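# Place three gears small end up on furnace tray

## Task

Put each of the three loose gears into an unoccupied spot on the furnace tray with its smaller end facing up, then release all of them.

## Robot and tools

Robot: two 6-joint arms with parallel grippers, named left_arm and right_arm. Their root links sit in the scene frame at left_arm (-0.018, +0.365, 0) m, quat_wxyz (+0.999, 0, 0, +0.034), and right_arm (+0.016, -0.252, 0) m, quat_wxyz (+1.000, 0, 0, -0.022). The scene frame has its origin on the table surface midway between the arms, +z up, +x out across the table, and left_arm on the +y side. The arm names do not correspond to the left or right of any picture.

Gripper: fingers extend along the gripper's +z axis and close along its y axis. The reported end_effector_position is the midpoint between the finger pads, roughly 1 cm short of the tips. Printed hand positions can be somewhat wrong, especially with the arm stretched out.

execute_actions takes "actions": a list holding at most one item, and optional "pictures" (boolean; images are returned by default). An empty list moves nothing and just reports the state. A movement item is {"rows": [...], "steps": n} with n from 1 to 15 (default 15); each control step lasts 1/30 s. Each row is used for one step, and if there are fewer rows than steps the final row is held for the rest. A wait item is {"steps": n} with n up to 300, counted from the previous result; it sends nothing new. A refused call does nothing at all.

Each row is one flat list of 14 numbers covering both arms, even if only one arm should move: left_arm's waist, shoulder, elbow, wrist pitch, wrist yaw, wrist roll, opening, then the same seven for right_arm. The six joint values are absolute target angles in radians (the same values Joint positions prints), not offsets. Ranges per arm: waist -2.880 to 2.880, shoulder 0.000 to 3.142, elbow 0.000 to 3.019, wrist pitch -1.693 to 1.571, wrist yaw -1.571 to 1.571, wrist roll -2.094 to 2.094. The true ends may differ by up to 0.019 rad. A call is refused if any target exceeds a range end by more than 0.019 rad while also lying farther out than that joint's last reported angle; targets beyond the real end are clipped there, and the result may then print "joint sent to its limit" (possibly about an earlier, still-running action). Absence of that line does not prove more travel is available. Opening is a gripper target on a scale from -1 (closed) to +1 (fully open).

Motion limits: every step the commanded angle is kept within a fixed lead of the measured one: 0.264 rad waist, 0.32 shoulder, 0.276 elbow, 0.33 wrist pitch, 0.186 wrist yaw, 0.522 wrist roll. If the targets would place a gripper over 70 mm from where it is, all that arm's targets are pulled back toward the current angles. So large moves need several calls. Between calls the arms keep heading for the last row sent until everything has practically stopped or a step is HELD; after that, only a new action makes them go further. Fingers still in motion finish moving.

Results: a state line "left_arm: … | right_arm: …" with each gripper's position (m) and quat_wxyz in the scene frame. Joint positions and Joint velocities give one block per arm: six joints (rad, rad/s) then the finger-pad gap (m, m/s; 0.094 m fully open). grip_measured is the measured opening on the command scale; each gripper's reading may be off by about 1 mm, constantly within a scene. Away from -1 and +1 the fingers go to where grip_measured would equal your number, so to keep hold, command about 0.03 below grip_measured (a smaller margin grips more gently). Pad force tops out around 50 to 62 N (less on some grippers, and on parts under about 2 mm thick); first contact can spike higher. HELD marks steps where your row was not fully sent. "joint command not followed" means a clearance check altered or blocked joint targets on some steps; the rest of the row still ran. Joint torques follow the joint order without the gripper; they include offsets, scale error, noise and friction and are nonzero even in free air. MOTOR HOT appears from 85 °C; at 100 °C an OVER-TEMPERATURE FAULT stops that arm and its gripper, which then drops. Holding loads heats motors, even while idle.

zoom_image: {"camera": name, "region": [x0, y0, x1, y1]} in pixels of that camera's newest image, origin top-left, region no larger than 504 by 504. Cameras, all 504x504: cam_head_left, cam_head_right, cam_high, cam_low, cam_left_wrist, cam_right_wrist (the last two are fisheye; wrist_camera_optical has +z forward, +x right, +y down).

read_manual: optional "section" ("licences"); returns licence text only and moves nothing.

finished_scene: {"scene": number of the current scene}. It is irreversible and reports whether the goal holds; only call it once the gears are resting in place and released. Ending a reply without any tool call also ends things.

Avoid: pushing or dropping anything off the table, letting the arms collide or press on each other, dropping or slipping gears, slamming into objects, and pushing hard. Expect occasional brief tugs on held parts or nudges to loose objects, and re-check positions afterwards. Moving smoothly with little effort is preferred, and the simulation continues running while replies are being written.

Each tool is called after "Request:" as name(argument=value, ...) on one line, values as JSON.

## Session

Request:
execute_actions(actions=[])

Scene clock: 0.00 s of 6000.00 s.
left_arm: end_effector_position=(+0.2039, -0.0429, +0.3004) grip_measured=+1.000 end_effector_quat_wxyz=(+0.336, +0.782, +0.504, +0.147) | right_arm: end_effector_position=(+0.0331, -0.8402, +0.1731) grip_measured=+1.000 end_effector_quat_wxyz=(-0.344, -0.406, -0.539, +0.653)
Joint positions: left_arm=[-1.291  1.177  1.122 -0.872 -0.418  0.915  0.094] | right_arm=[-1.42   1.779  0.703  1.169  0.266 -0.466  0.094]
Joint velocities: left_arm=[-0.015  0.005  0.017 -0.017  0.081  0.022  0.   ] | right_arm=[-0.005 -0.024  0.002 -0.002 -0.051  0.066  0.   ]
Joint torques (N m, as the arm reports them, + toward a larger angle): no reading

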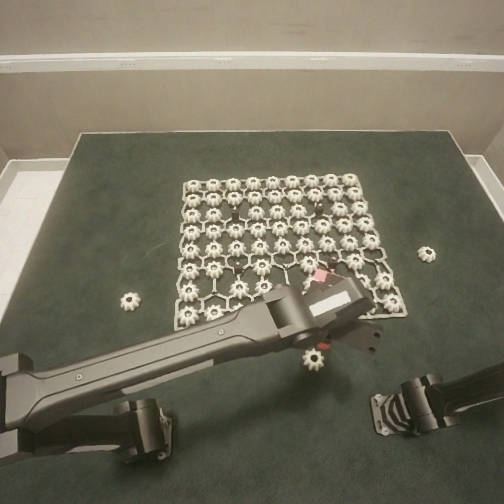

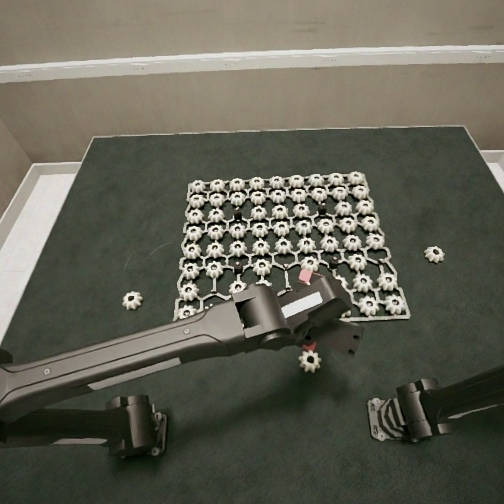

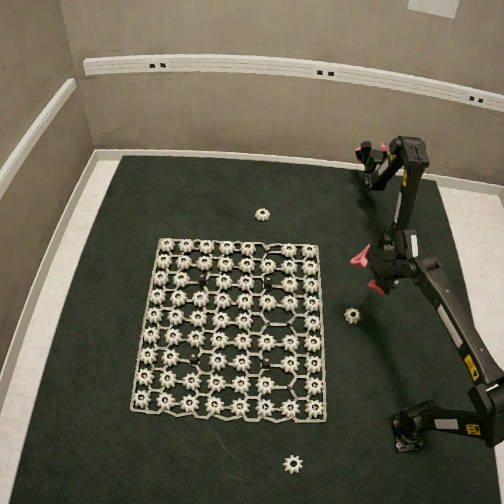

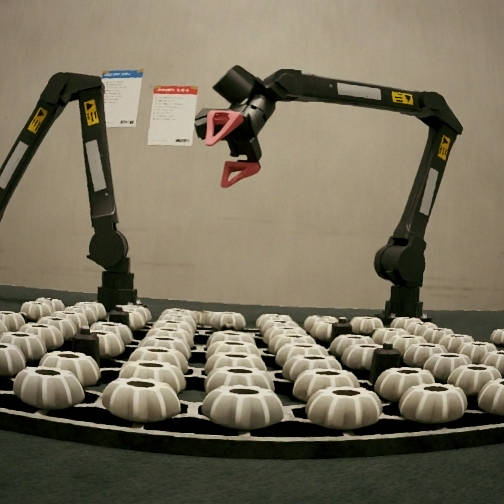

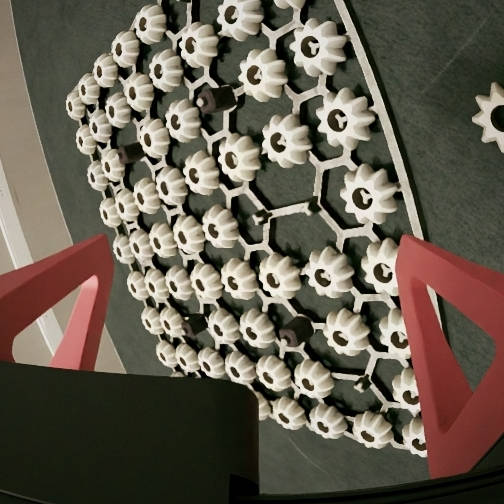

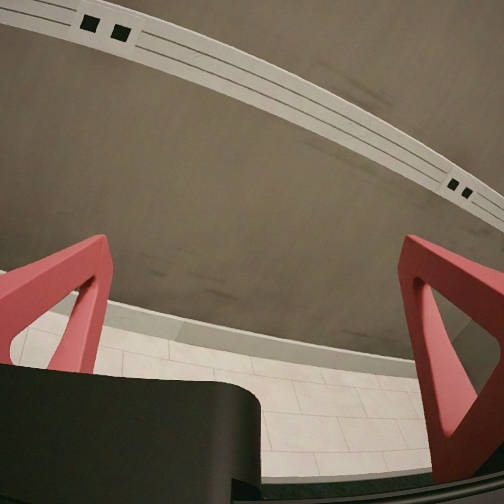

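Request:
zoom_image(camera="cam_low", region=[90, 60, 210, 160])

Request:
zoom_image(camera="cam_high", region=[120, 190, 400, 490])

Request:
zoom_image(camera="cam_head_left", region=[100, 160, 460, 400])

Region (90, 60, 210, 160) of cam_low's 504x504 image, scaled by 4.200, with more detail than that image has.

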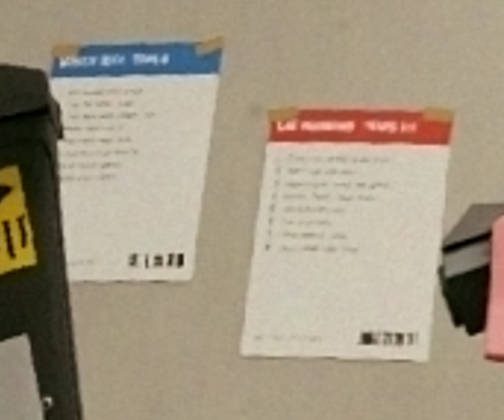

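Region (120, 190, 400, 490) of cam_high's 504x504 image, scaled by 1.680, with more detail than that image has; it fills the left 470 columns of this view, and the rest is white.

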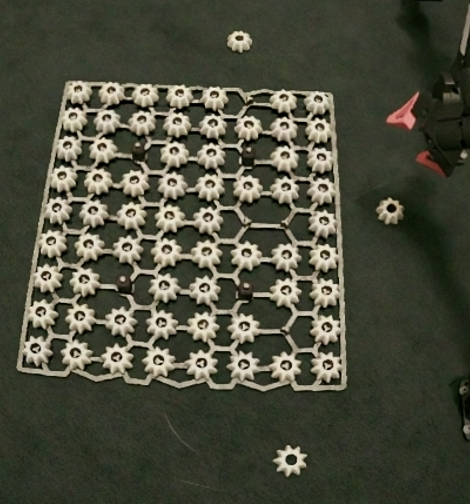

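Region (100, 160, 460, 400) of cam_head_left's 504x504 image, scaled by 1.400, with more detail than that image has.

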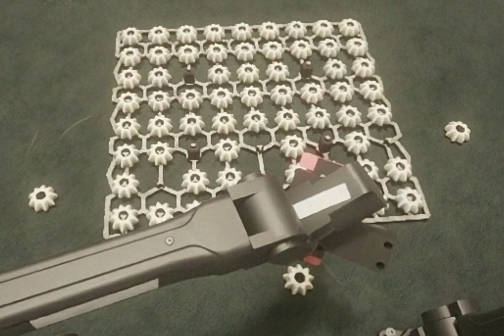

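Request:
zoom_image(camera="cam_high", region=[250, 380, 340, 490])

Request:
zoom_image(camera="cam_high", region=[250, 280, 380, 350])

Request:
zoom_image(camera="cam_high", region=[220, 195, 330, 275])

Request:
zoom_image(camera="cam_left_wrist", region=[230, 60, 504, 300])

Region (250, 380, 340, 490) of cam_high's 504x504 image, scaled by 4.582, with more detail than that image has; it fills the left 412 columns of this view, and the rest is white.

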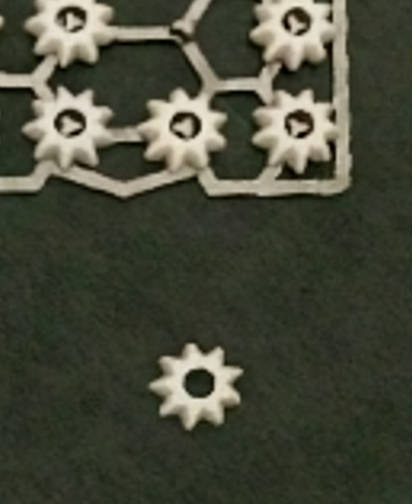

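Region (250, 280, 380, 350) of cam_high's 504x504 image, scaled by 3.877, with more detail than that image has; it fills the top 271 rows of this view, and the rest is white.

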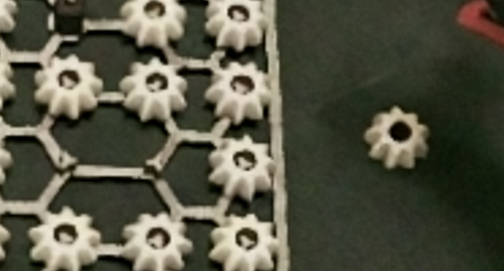

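Region (220, 195, 330, 275) of cam_high's 504x504 image, scaled by 4.582, with more detail than that image has; it fills the top 367 rows of this view, and the rest is white.

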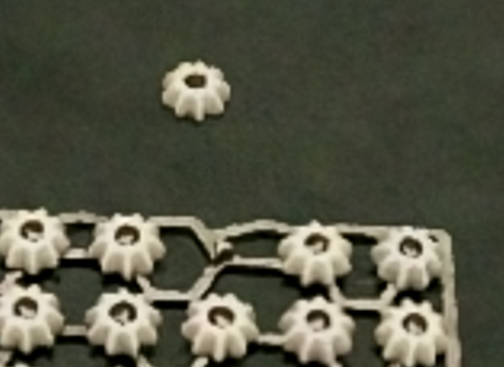

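Region (230, 60, 504, 300) of cam_left_wrist's 504x504 image, scaled by 1.839, with more detail than that image has; it fills the top 441 rows of this view, and the rest is white.

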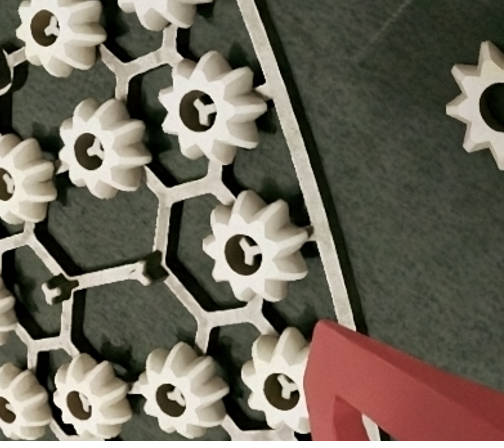

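Request:
execute_actions(actions=[{"rows": [[0.190,1.440,1.205,-1.336,0,0,1,-0.379,1.745,1.573,-1.398,0,0,1]], "steps": 15}], pictures=false)

Request:
execute_actions(actions=[{"steps": 60}])

Scene clock: 61.40 s of 6000.00 s.
left_arm: end_effector_position=(+0.3388, +0.1764, +0.1568) grip_measured=+1.000 end_effector_quat_wxyz=(-0.015, +0.334, +0.942, +0.004) | right_arm: end_effector_position=(+0.3318, -0.8593, +0.1898) grip_measured=+1.000 end_effector_quat_wxyz=(+0.528, +0.337, +0.672, -0.396)
Joint positions: left_arm=[-0.556  1.456  1.158 -1.304 -0.004  0.194  0.094] | right_arm=[-1.041  1.777  1.009  0.639  0.023 -0.177  0.094]
Joint velocities: left_arm=[ 1.822  0.005  0.002 -0.09   0.066 -0.725  0.   ] | right_arm=[ 0.913 -0.005  0.618 -1.043 -0.022  0.212  0.   ]
Joint torques (N m, as the arm reports them, + toward a larger angle): left_arm=[ -1.8  -13.41  11.08  -0.53  -0.02  -0.15] | right_arm=[ -0.22 -18.59   9.98   1.7   -0.1    0.09]
Steps of this call (steps 1 to 90: nothing new was sent; then 57.90 s passed at rest; steps 91 to 105: all 15 steps of this action). Readings (joint positions):
91: left_arm=[-1.281 1.184 1.127 -0.902 -0.369 0.877] | right_arm=[-1.416 1.778 0.708 1.150 0.240 -0.441]
92: left_arm=[-1.259 1.198 1.139 -0.957 -0.313 0.827] | right_arm=[-1.406 1.777 0.720 1.112 0.207 -0.411]
94: left_arm=[-1.185 1.246 1.155 -1.066 -0.201 0.723] | right_arm=[-1.367 1.777 0.757 1.038 0.144 -0.359]
98: left_arm=[-0.980 1.366 1.158 -1.233 -0.034 0.478] | right_arm=[-1.257 1.777 0.848 0.891 0.066 -0.275]
105: the state above

Scene clock: 63.40 s of 6000.00 s.
left_arm: end_effector_position=(+0.3685, +0.4645, +0.1587) grip_measured=+1.000 end_effector_quat_wxyz=(-0.025, -0.120, +0.992, -0.003) | right_arm: end_effector_position=(+0.4942, -0.4702, +0.1753) grip_measured=+1.000 end_effector_quat_wxyz=(-0.002, +0.207, +0.978, +0.001)
Joint positions: left_arm=[ 0.184  1.455  1.162 -1.328 -0.001  0.012  0.094] | right_arm=[-0.384  1.736  1.548 -1.386 -0.001 -0.01   0.094]
Joint velocities: left_arm=[ 0.005 -0.015  0.002 -0.022 -0.066  0.007  0.   ] | right_arm=[-0.005 -0.005 -0.012 -0.017 -0.095  0.037  0.   ]
Joint torques (N m, as the arm reports them, + toward a larger angle): left_arm=[ -1.14 -13.48  12.02  -0.32  -0.02  -0.18] | right_arm=[ -0.24 -17.45   9.99  -0.26   0.12   0.07]
Steps of this call (steps 1 to 60: the robot went on to your last target). Readings (joint positions):
1: left_arm=[-0.494 1.456 1.158 -1.307 -0.004 0.172] | right_arm=[-1.010 1.777 1.030 0.605 0.021 -0.166]
2: left_arm=[-0.432 1.456 1.159 -1.308 -0.004 0.152] | right_arm=[-0.979 1.777 1.051 0.570 0.019 -0.157]
4: left_arm=[-0.307 1.456 1.159 -1.311 -0.003 0.120] | right_arm=[-0.917 1.777 1.092 0.501 0.016 -0.141]
8: left_arm=[-0.058 1.456 1.159 -1.313 -0.002 0.078] | right_arm=[-0.795 1.777 1.168 0.365 0.013 -0.114]
60: the state above
All arms were judged still, so your last target was given up. Only a new action makes them travel on or press farther. Fingers that are still opening or closing keep moving.

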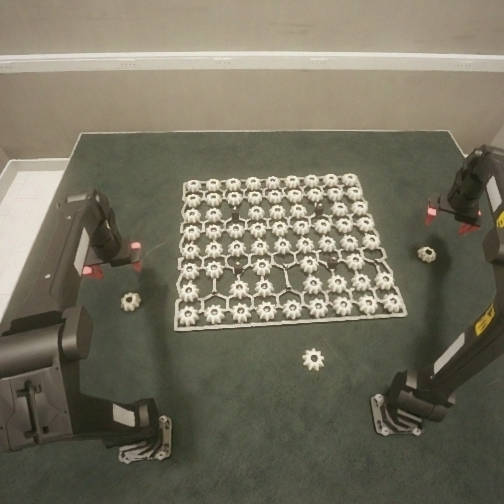

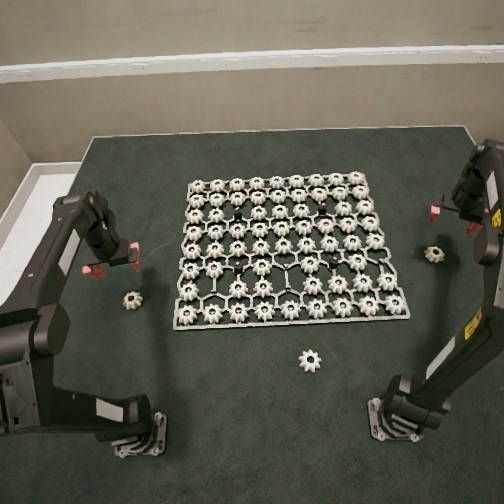

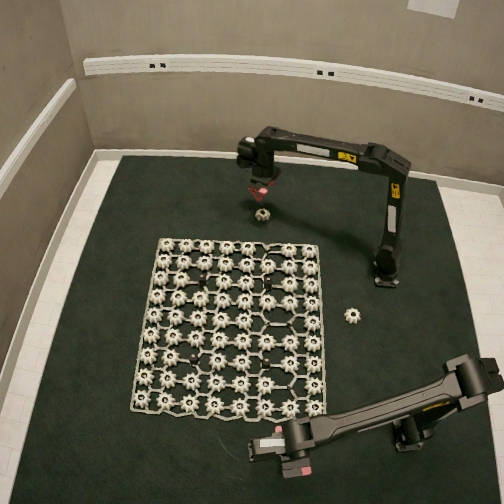

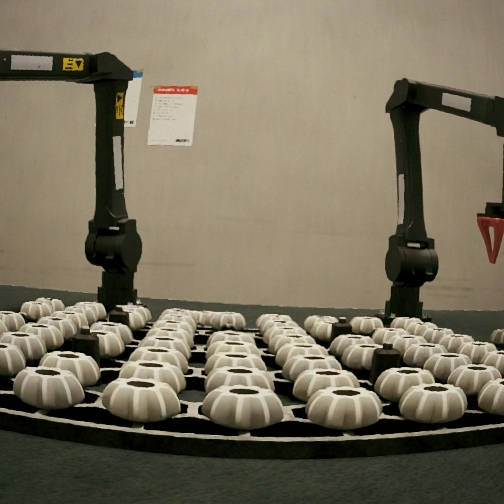

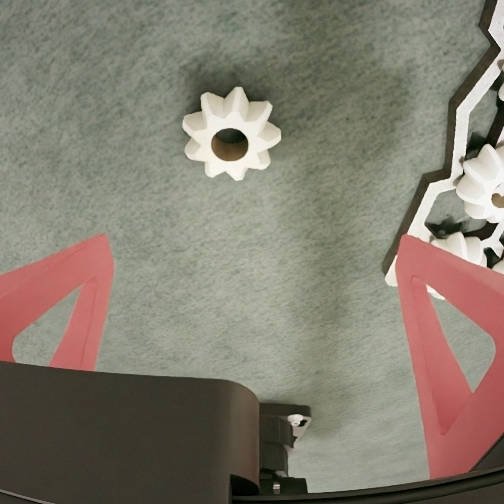

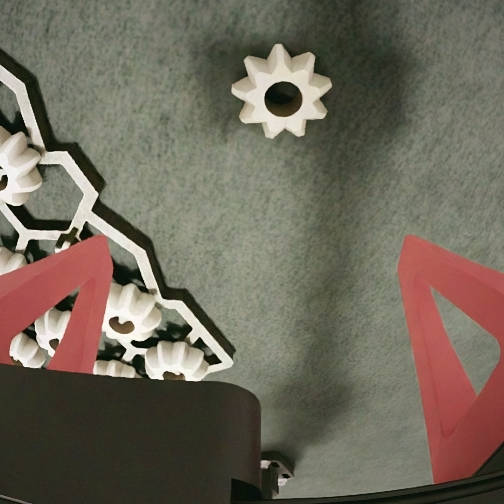

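Request:
execute_actions(actions=[{"rows": [[0.192,1.442,1.190,-1.320,0,0,1,-0.381,1.748,1.565,-1.385,0,0,1],[0.196,1.445,1.167,-1.288,0,0,1,-0.385,1.760,1.550,-1.358,0,0,1],[0.202,1.449,1.130,-1.241,0,0,1,-0.391,1.775,1.527,-1.318,0,0,1],[0.208,1.453,1.092,-1.193,0,0,1,-0.397,1.790,1.504,-1.277,0,0,1],[0.214,1.458,1.055,-1.145,0,0,1,-0.404,1.806,1.481,-1.237,0,0,1],[0.220,1.462,1.018,-1.098,0,0,1,-0.410,1.821,1.458,-1.197,0,0,1],[0.225,1.466,0.985,-1.056,0,0,1,-0.415,1.834,1.438,-1.162,0,0,1],[0.228,1.469,0.965,-1.030,0,0,1,-0.418,1.842,1.426,-1.140,0,0,1],[0.230,1.470,0.955,-1.018,0,0,1,-0.420,1.846,1.420,-1.130,0,0,1]], "steps": 15}], pictures=false)

Request:
execute_actions(actions=[{"steps": 10}])

Scene clock: 105.50 s of 6000.00 s.
left_arm: end_effector_position=(+0.3461, +0.4767, +0.0756) grip_measured=+1.000 end_effector_quat_wxyz=(+0.004, -0.143, +0.990, +0.001) | right_arm: end_effector_position=(+0.4965, -0.4922, +0.0754) grip_measured=+1.000 end_effector_quat_wxyz=(+0.002, +0.225, +0.974, +0.000)
Joint positions: left_arm=[ 0.23   1.465  0.935 -1.034 -0.001  0.012  0.094] | right_arm=[-0.419  1.839  1.417 -1.146 -0.001 -0.01   0.094]
Joint velocities: left_arm=[-0.005  0.005 -0.012  0.129  0.051 -0.022  0.   ] | right_arm=[-0.044  0.171 -0.1    0.022 -0.007 -0.022  0.   ]
Joint torques (N m, as the arm reports them, + toward a larger angle): left_arm=[ -1.53 -11.36   9.36   0.27  -0.04  -0.19] | right_arm=[ -0.36 -19.36   8.17   0.85   0.12   0.06]
Steps of this call (steps 1 to 90: nothing new was sent; then 38.60 s passed at rest; steps 91 to 105: all 15 steps of this action). Readings (joint positions):
91: left_arm=[0.184 1.455 1.162 -1.328 -0.001 0.012] | right_arm=[-0.384 1.736 1.548 -1.386 -0.001 -0.010]
92: left_arm=[0.184 1.455 1.162 -1.323 -0.001 0.012] | right_arm=[-0.384 1.736 1.548 -1.384 -0.001 -0.010]
94: left_arm=[0.187 1.453 1.148 -1.272 -0.001 0.012] | right_arm=[-0.384 1.736 1.540 -1.348 -0.001 -0.010]
98: left_arm=[0.208 1.449 1.033 -1.101 -0.001 0.012] | right_arm=[-0.392 1.752 1.485 -1.215 -0.001 -0.010]
105: the state above

Scene clock: 105.83 s of 6000.00 s.
left_arm: end_effector_position=(+0.3480, +0.4773, +0.0757) grip_measured=+1.000 end_effector_quat_wxyz=(+0.008, -0.143, +0.990, +0.001) | right_arm: end_effector_position=(+0.4959, -0.4924, +0.0722) grip_measured=+1.000 end_effector_quat_wxyz=(+0.000, +0.225, +0.974, +0.000)
Joint positions: left_arm=[ 0.23   1.465  0.935 -1.026 -0.001  0.012  0.094] | right_arm=[-0.42   1.843  1.414 -1.141 -0.001 -0.01   0.094]
Joint velocities: left_arm=[ 0.015 -0.005 -0.017  0.017 -0.095 -0.037  0.   ] | right_arm=[-0.005  0.005 -0.012  0.002 -0.007 -0.022  0.   ]
Joint torques (N m, as the arm reports them, + toward a larger angle): left_arm=[ -1.32 -11.3    9.57   0.43  -0.03  -0.17] | right_arm=[ -0.47 -18.63   8.     0.56   0.12   0.06]
Steps of this call (steps 1 to 10: the robot went on to your last target). Readings (joint positions):
1: left_arm=[0.230 1.465 0.935 -1.030 -0.001 0.012] | right_arm=[-0.420 1.843 1.415 -1.146 -0.001 -0.010]
2: left_arm=[0.230 1.465 0.935 -1.028 -0.001 0.012] | right_arm=[-0.420 1.844 1.414 -1.146 -0.001 -0.010]
4: left_arm=[0.230 1.465 0.935 -1.027 -0.001 0.012] | right_arm=[-0.420 1.843 1.414 -1.144 -0.001 -0.010]
8: left_arm=[0.230 1.465 0.935 -1.027 -0.001 0.012] | right_arm=[-0.420 1.843 1.414 -1.142 -0.001 -0.010]
10: the state above

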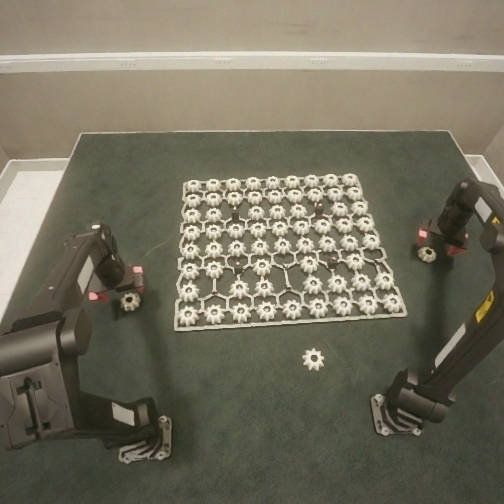

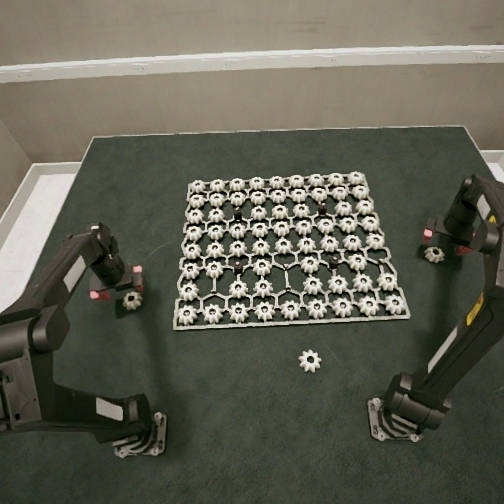

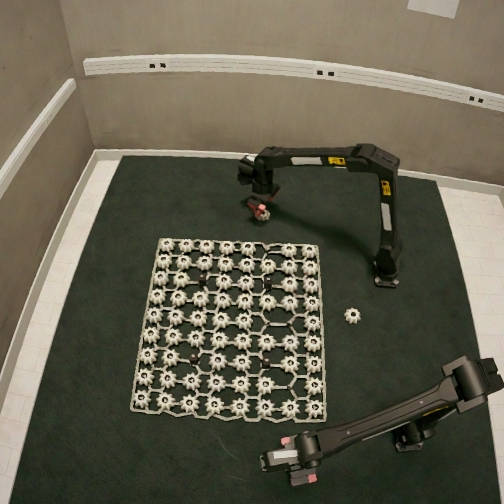

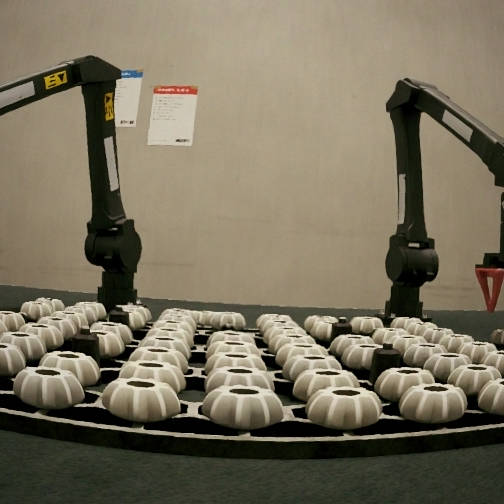

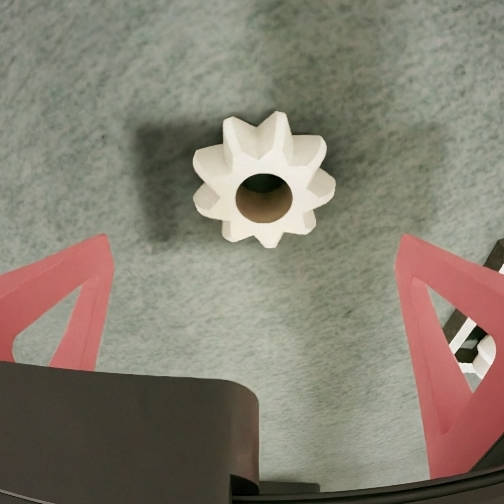

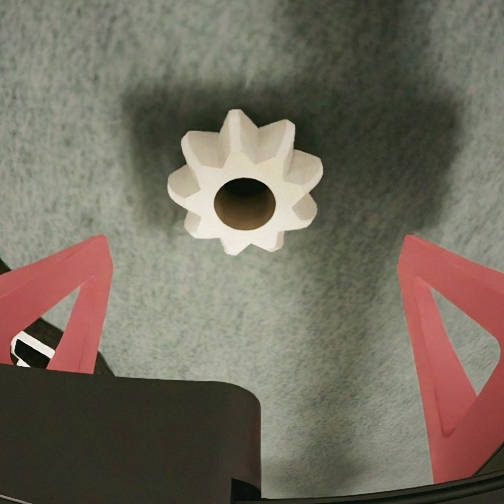

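Request:
execute_actions(actions=[{"rows": [[0.228,1.476,0.951,-1.009,0,0,1,-0.419,1.849,1.417,-1.124,0,0,1],[0.226,1.486,0.943,-0.993,0,0,1,-0.417,1.854,1.412,-1.114,0,0,1],[0.223,1.498,0.934,-0.974,0,0,1,-0.415,1.860,1.405,-1.101,0,0,1],[0.221,1.512,0.923,-0.951,0,0,1,-0.413,1.867,1.398,-1.087,0,0,1],[0.219,1.526,0.912,-0.929,0,0,1,-0.411,1.875,1.390,-1.072,0,0,1],[0.218,1.538,0.902,-0.909,0,0,1,-0.410,1.881,1.383,-1.059,0,0,1],[0.217,1.548,0.895,-0.894,0,0,1,-0.409,1.886,1.378,-1.049,0,0,1],[0.217,1.554,0.890,-0.884,0,0,1,-0.409,1.889,1.375,-1.043,0,0,1]], "steps": 15}], pictures=false)

Request:
execute_actions(actions=[{"steps": 12}])

Scene clock: 131.57 s of 6000.00 s.
left_arm: end_effector_position=(+0.3506, +0.4758, +0.0302) grip_measured=+1.000 end_effector_quat_wxyz=(+0.006, -0.140, +0.990, +0.001) | right_arm: end_effector_position=(+0.5027, -0.4939, +0.0540) grip_measured=+1.000 end_effector_quat_wxyz=(+0.019, +0.224, +0.974, -0.004)
Joint positions: left_arm=[ 0.224  1.546  0.884 -0.896 -0.001  0.012  0.094] | right_arm=[-0.417  1.858  1.382 -1.056 -0.001 -0.01   0.094]
Joint velocities: left_arm=[-0.005 -0.005 -0.017 -0.022  0.007  0.022  0.   ] | right_arm=[-0.005  0.015 -0.027  0.012  0.066  0.037  0.   ]
Joint torques (N m, as the arm reports them, + toward a larger angle): left_arm=[ -2.   -11.55   7.73   0.47  -0.04  -0.19] | right_arm=[  0.02 -16.38   6.93   0.8    0.12   0.07]
Steps of this call (steps 1 to 15: the robot went on to your last target; steps 16 to 90: nothing new was sent; then 22.23 s passed at rest; steps 91 to 105: all 15 steps of this action). Readings (joint positions):
91: left_arm=[0.230 1.465 0.935 -1.025 -0.001 0.012] | right_arm=[-0.420 1.843 1.414 -1.141 -0.001 -0.010]
92: left_arm=[0.230 1.465 0.935 -1.020 -0.001 0.012] | right_arm=[-0.420 1.843 1.414 -1.137 -0.001 -0.010]
94: left_arm=[0.230 1.467 0.935 -0.996 -0.001 0.012] | right_arm=[-0.420 1.843 1.413 -1.121 -0.001 -0.010]
98: left_arm=[0.227 1.495 0.917 -0.918 -0.001 0.012] | right_arm=[-0.419 1.844 1.397 -1.071 -0.001 -0.010]
105: the state above

Scene clock: 131.97 s of 6000.00 s.
left_arm: end_effector_position=(+0.3513, +0.4760, +0.0302) grip_measured=+1.000 end_effector_quat_wxyz=(+0.008, -0.140, +0.990, +0.002) | right_arm: end_effector_position=(+0.5029, -0.4940, +0.0536) grip_measured=+1.000 end_effector_quat_wxyz=(+0.019, +0.224, +0.974, -0.004)
Joint positions: left_arm=[ 0.224  1.546  0.884 -0.893 -0.001  0.012  0.094] | right_arm=[-0.417  1.858  1.382 -1.055 -0.001 -0.01   0.094]
Joint velocities: left_arm=[-0.005 -0.015 -0.002 -0.012  0.007  0.007  0.   ] | right_arm=[-0.005 -0.005 -0.007  0.002  0.022  0.037  0.   ]
Joint torques (N m, as the arm reports them, + toward a larger angle): left_arm=[ -1.87 -11.12   7.67   0.47  -0.02  -0.18] | right_arm=[ -0.02 -16.2    6.94   0.76   0.12   0.07]
Steps of this call (steps 1 to 12: the robot went on to your last target). Readings (joint positions):
1: left_arm=[0.224 1.546 0.884 -0.896 -0.001 0.012] | right_arm=[-0.417 1.858 1.382 -1.056 -0.001 -0.010]
2: left_arm=[0.224 1.546 0.884 -0.894 -0.001 0.012] | right_arm=[-0.417 1.858 1.382 -1.056 -0.001 -0.010]
4: left_arm=[0.224 1.546 0.884 -0.893 -0.001 0.012] | right_arm=[-0.417 1.858 1.382 -1.055 -0.001 -0.010]
8: left_arm=[0.224 1.546 0.884 -0.893 -0.001 0.012] | right_arm=[-0.417 1.858 1.382 -1.055 -0.001 -0.010]
12: the state above

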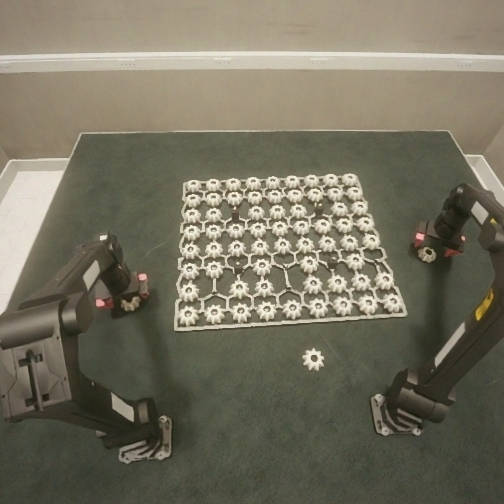

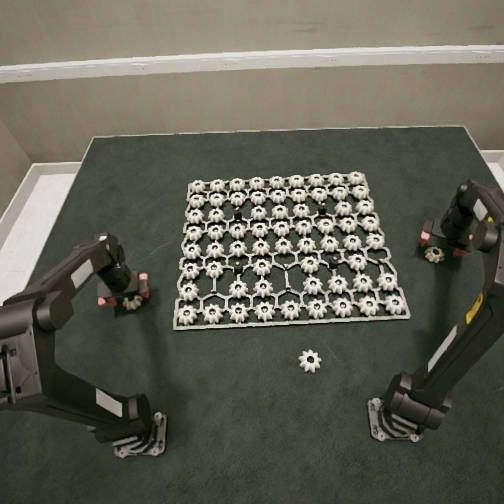

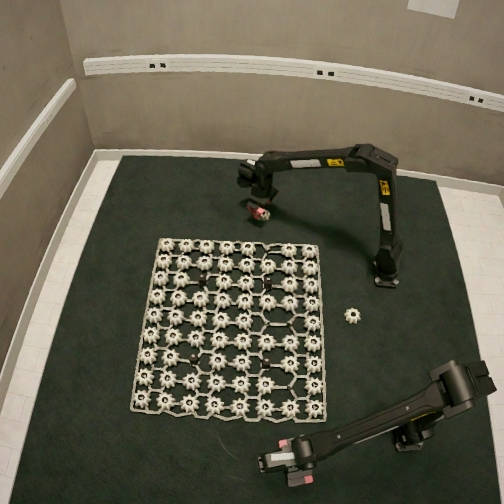

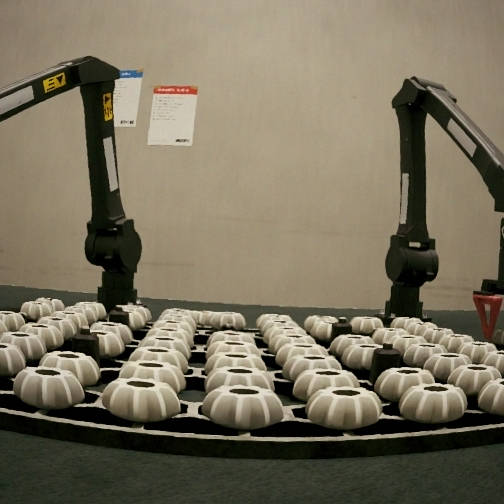

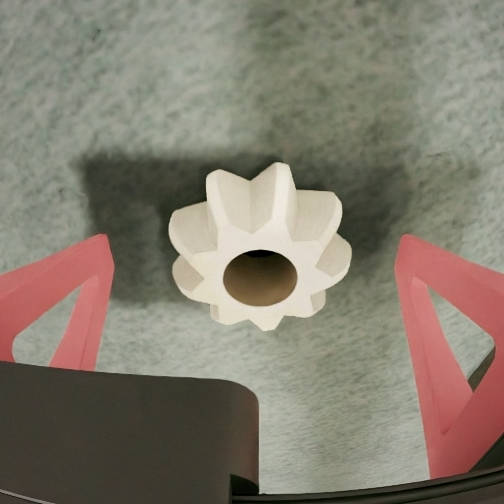

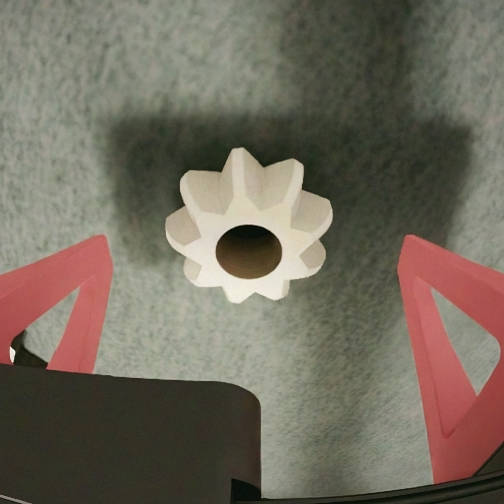

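Request:
zoom_image(camera="cam_left_wrist", region=[80, 140, 430, 350])

Request:
zoom_image(camera="cam_low", region=[424, 280, 504, 360])

Request:
zoom_image(camera="cam_head_left", region=[80, 250, 180, 330])

Region (80, 140, 430, 350) of cam_left_wrist's 504x504 image, scaled by 1.440, with more detail than that image has; it fills the top 302 rows of this view, and the rest is white.

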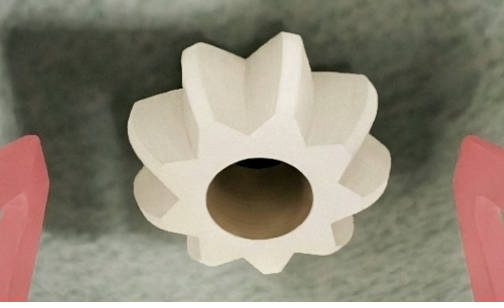

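Region (424, 280, 504, 360) of cam_low's 504x504 image, scaled by 6.300, with more detail than that image has.

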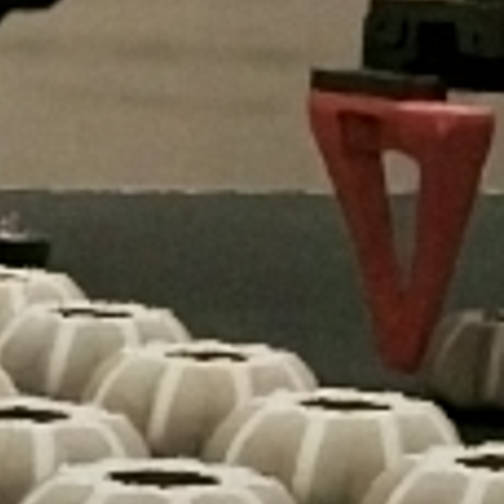

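Region (80, 250, 180, 330) of cam_head_left's 504x504 image, scaled by 5.040, with more detail than that image has; it fills the top 403 rows of this view, and the rest is white.

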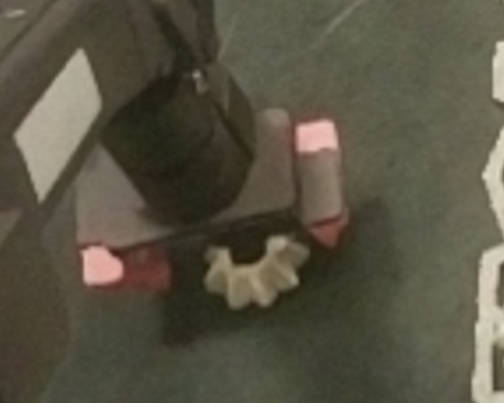

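Request:
execute_actions(actions=[{"rows": [[0.215,1.559,0.887,-0.879,0,0,1,-0.407,1.895,1.372,-1.038,0,0,1],[0.214,1.565,0.883,-0.873,0,0,1,-0.407,1.901,1.369,-1.032,0,0,1],[0.214,1.571,0.879,-0.866,0,0,1,-0.407,1.908,1.366,-1.026,0,0,1],[0.214,1.577,0.875,-0.860,0,0,1,-0.407,1.915,1.363,-1.020,0,0,1],[0.214,1.581,0.872,-0.855,0,0,1,-0.407,1.920,1.360,-1.016,0,0,1]], "steps": 15}])

Scene clock: 157.43 s of 6000.00 s.
left_arm: end_effector_position=(+0.3528, +0.4754, +0.0234) grip_measured=+1.000 end_effector_quat_wxyz=(+0.012, -0.139, +0.990, +0.002) | right_arm: end_effector_position=(+0.5003, -0.4918, +0.0309) grip_measured=+1.000 end_effector_quat_wxyz=(+0.008, +0.223, +0.975, -0.002)
Joint positions: left_arm=[ 0.221  1.557  0.874 -0.864 -0.001  0.012  0.094] | right_arm=[-0.415  1.891  1.366 -1.028 -0.001 -0.01   0.094]
Joint velocities: left_arm=[-0.005 -0.005 -0.027 -0.007 -0.037 -0.022  0.   ] | right_arm=[-0.005  0.005 -0.007  0.007  0.081 -0.066  0.   ]
Joint torques (N m, as the arm reports them, + toward a larger angle): left_arm=[ -1.83 -10.63   7.     0.43  -0.04  -0.18] | right_arm=[  0.02 -16.65   6.82   0.71   0.12   0.07]
Steps of this call (steps 1 to 15: the robot went on to your last target; steps 16 to 90: nothing new was sent; then 21.97 s passed at rest; steps 91 to 105: all 15 steps of this action). Readings (joint positions):
91: left_arm=[0.224 1.546 0.884 -0.892 -0.001 0.012] | right_arm=[-0.417 1.858 1.382 -1.055 -0.001 -0.010]
92: left_arm=[0.223 1.546 0.884 -0.890 -0.001 0.012] | right_arm=[-0.417 1.859 1.382 -1.052 -0.001 -0.010]
94: left_arm=[0.223 1.546 0.884 -0.881 -0.001 0.012] | right_arm=[-0.416 1.862 1.382 -1.043 -0.001 -0.010]
98: left_arm=[0.222 1.551 0.879 -0.865 -0.001 0.012] | right_arm=[-0.415 1.877 1.374 -1.029 -0.001 -0.010]
105: the state above

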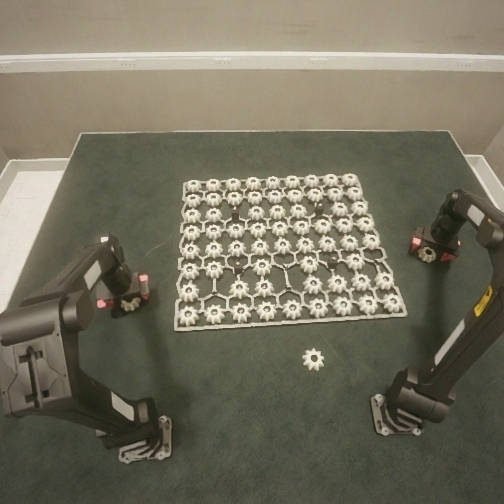

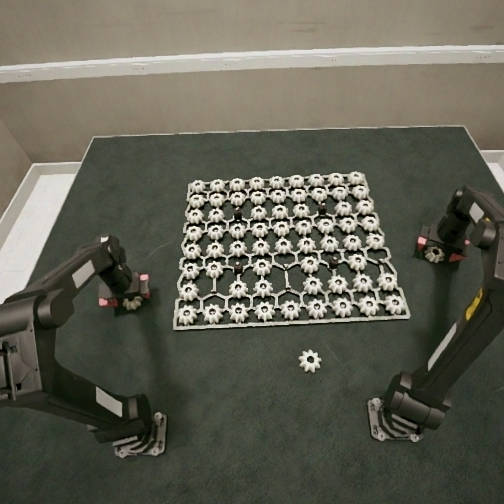

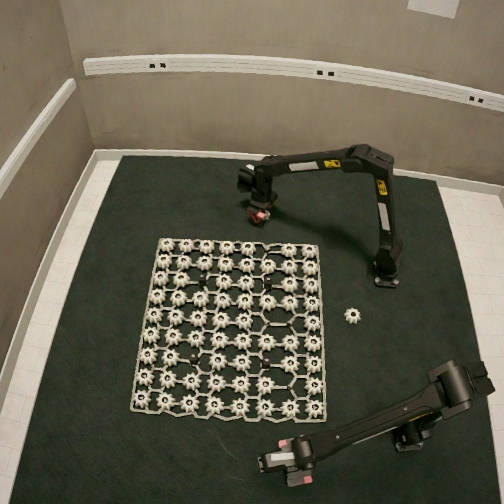

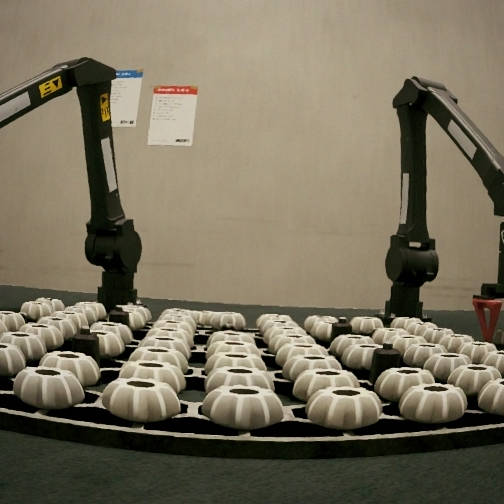

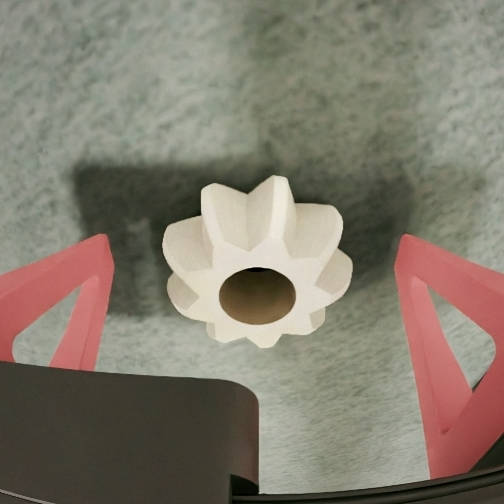

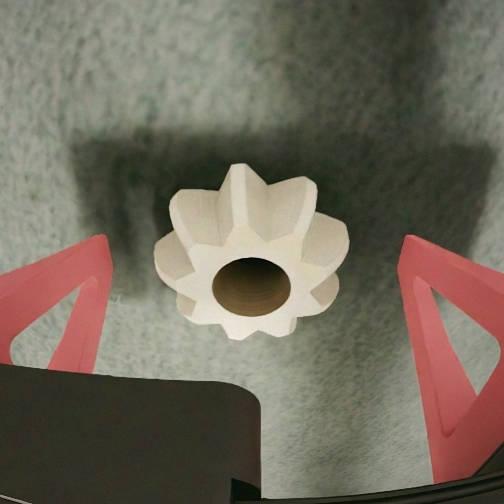

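Request:
execute_actions(actions=[{"rows": [[0.214,1.585,0.869,-0.855,0,0,1,-0.407,1.924,1.359,-1.016,0,0,1],[0.214,1.590,0.866,-0.855,0,0,1,-0.407,1.929,1.358,-1.016,0,0,1],[0.214,1.594,0.863,-0.855,0,0,1,-0.407,1.933,1.357,-1.016,0,0,1],[0.214,1.597,0.861,-0.855,0,0,1,-0.407,1.936,1.356,-1.016,0,0,1]], "steps": 15}])

Scene clock: 162.30 s of 6000.00 s.
left_arm: end_effector_position=(+0.3477, +0.4736, +0.0157) grip_measured=+1.000 end_effector_quat_wxyz=(+0.002, -0.138, +0.990, +0.001) | right_arm: end_effector_position=(+0.4994, -0.4914, +0.0259) grip_measured=+1.000 end_effector_quat_wxyz=(+0.004, +0.223, +0.975, -0.000)
Joint positions: left_arm=[ 0.22   1.571  0.865 -0.862 -0.001  0.011  0.094] | right_arm=[-0.415  1.901  1.366 -1.028 -0.001 -0.01   0.094]
Joint velocities: left_arm=[ 0.005 -0.005 -0.007 -0.012 -0.022  0.022  0.   ] | right_arm=[-0.005  0.005 -0.002  0.007  0.022  0.037  0.   ]
Joint torques (N m, as the arm reports them, + toward a larger angle): left_arm=[ -1.77 -10.5    6.65   0.36  -0.01  -0.19] | right_arm=[ -0.02 -16.25   6.43   0.69   0.12   0.07]
Steps of this call (steps 1 to 15: the robot went on to your last target; steps 16 to 90: nothing new was sent; then 1.37 s passed at rest; steps 91 to 105: all 15 steps of this action). Readings (joint positions):
91: left_arm=[0.221 1.557 0.874 -0.864 -0.001 0.012] | right_arm=[-0.415 1.891 1.366 -1.028 -0.001 -0.010]
92: left_arm=[0.221 1.557 0.874 -0.864 -0.001 0.012] | right_arm=[-0.415 1.891 1.366 -1.028 -0.001 -0.010]
94: left_arm=[0.221 1.560 0.872 -0.863 -0.001 0.012] | right_arm=[-0.415 1.892 1.366 -1.028 -0.001 -0.010]
98: left_arm=[0.221 1.570 0.865 -0.863 -0.001 0.012] | right_arm=[-0.415 1.897 1.366 -1.028 -0.001 -0.010]
105: the state above

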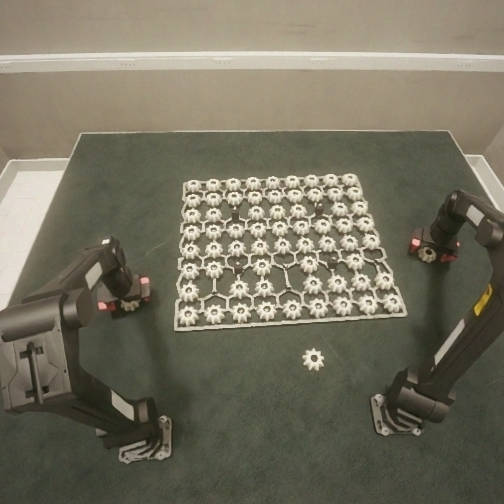

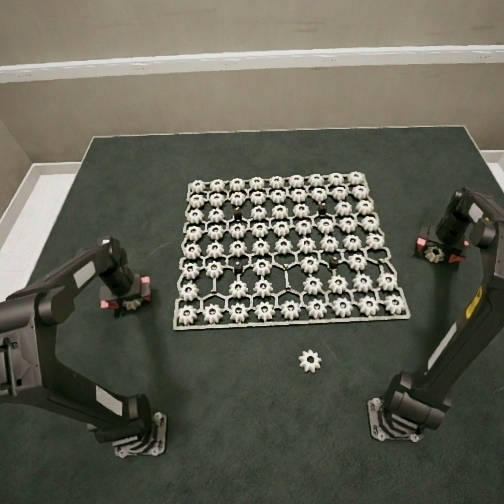

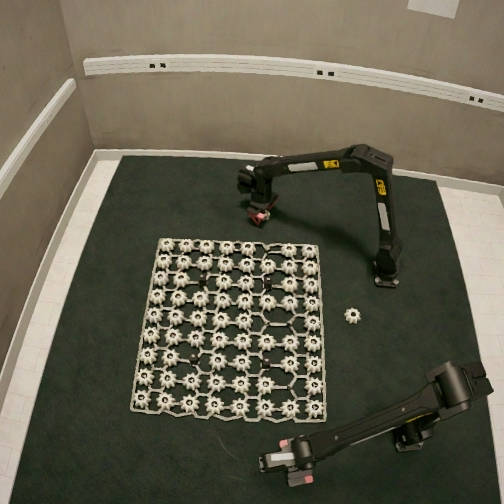

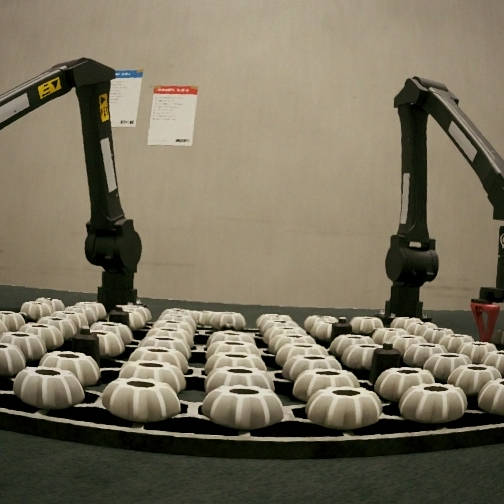

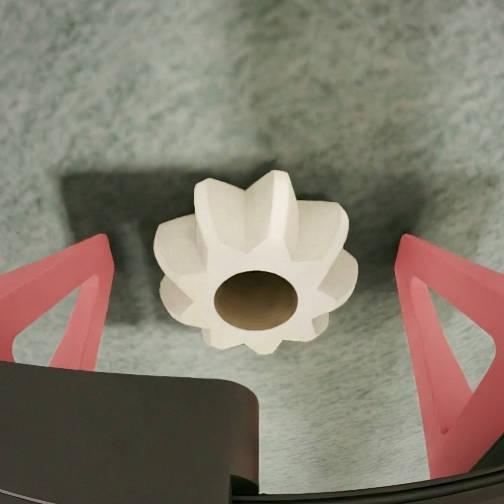

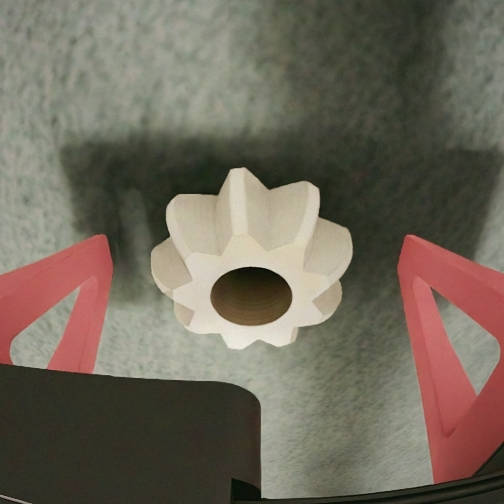

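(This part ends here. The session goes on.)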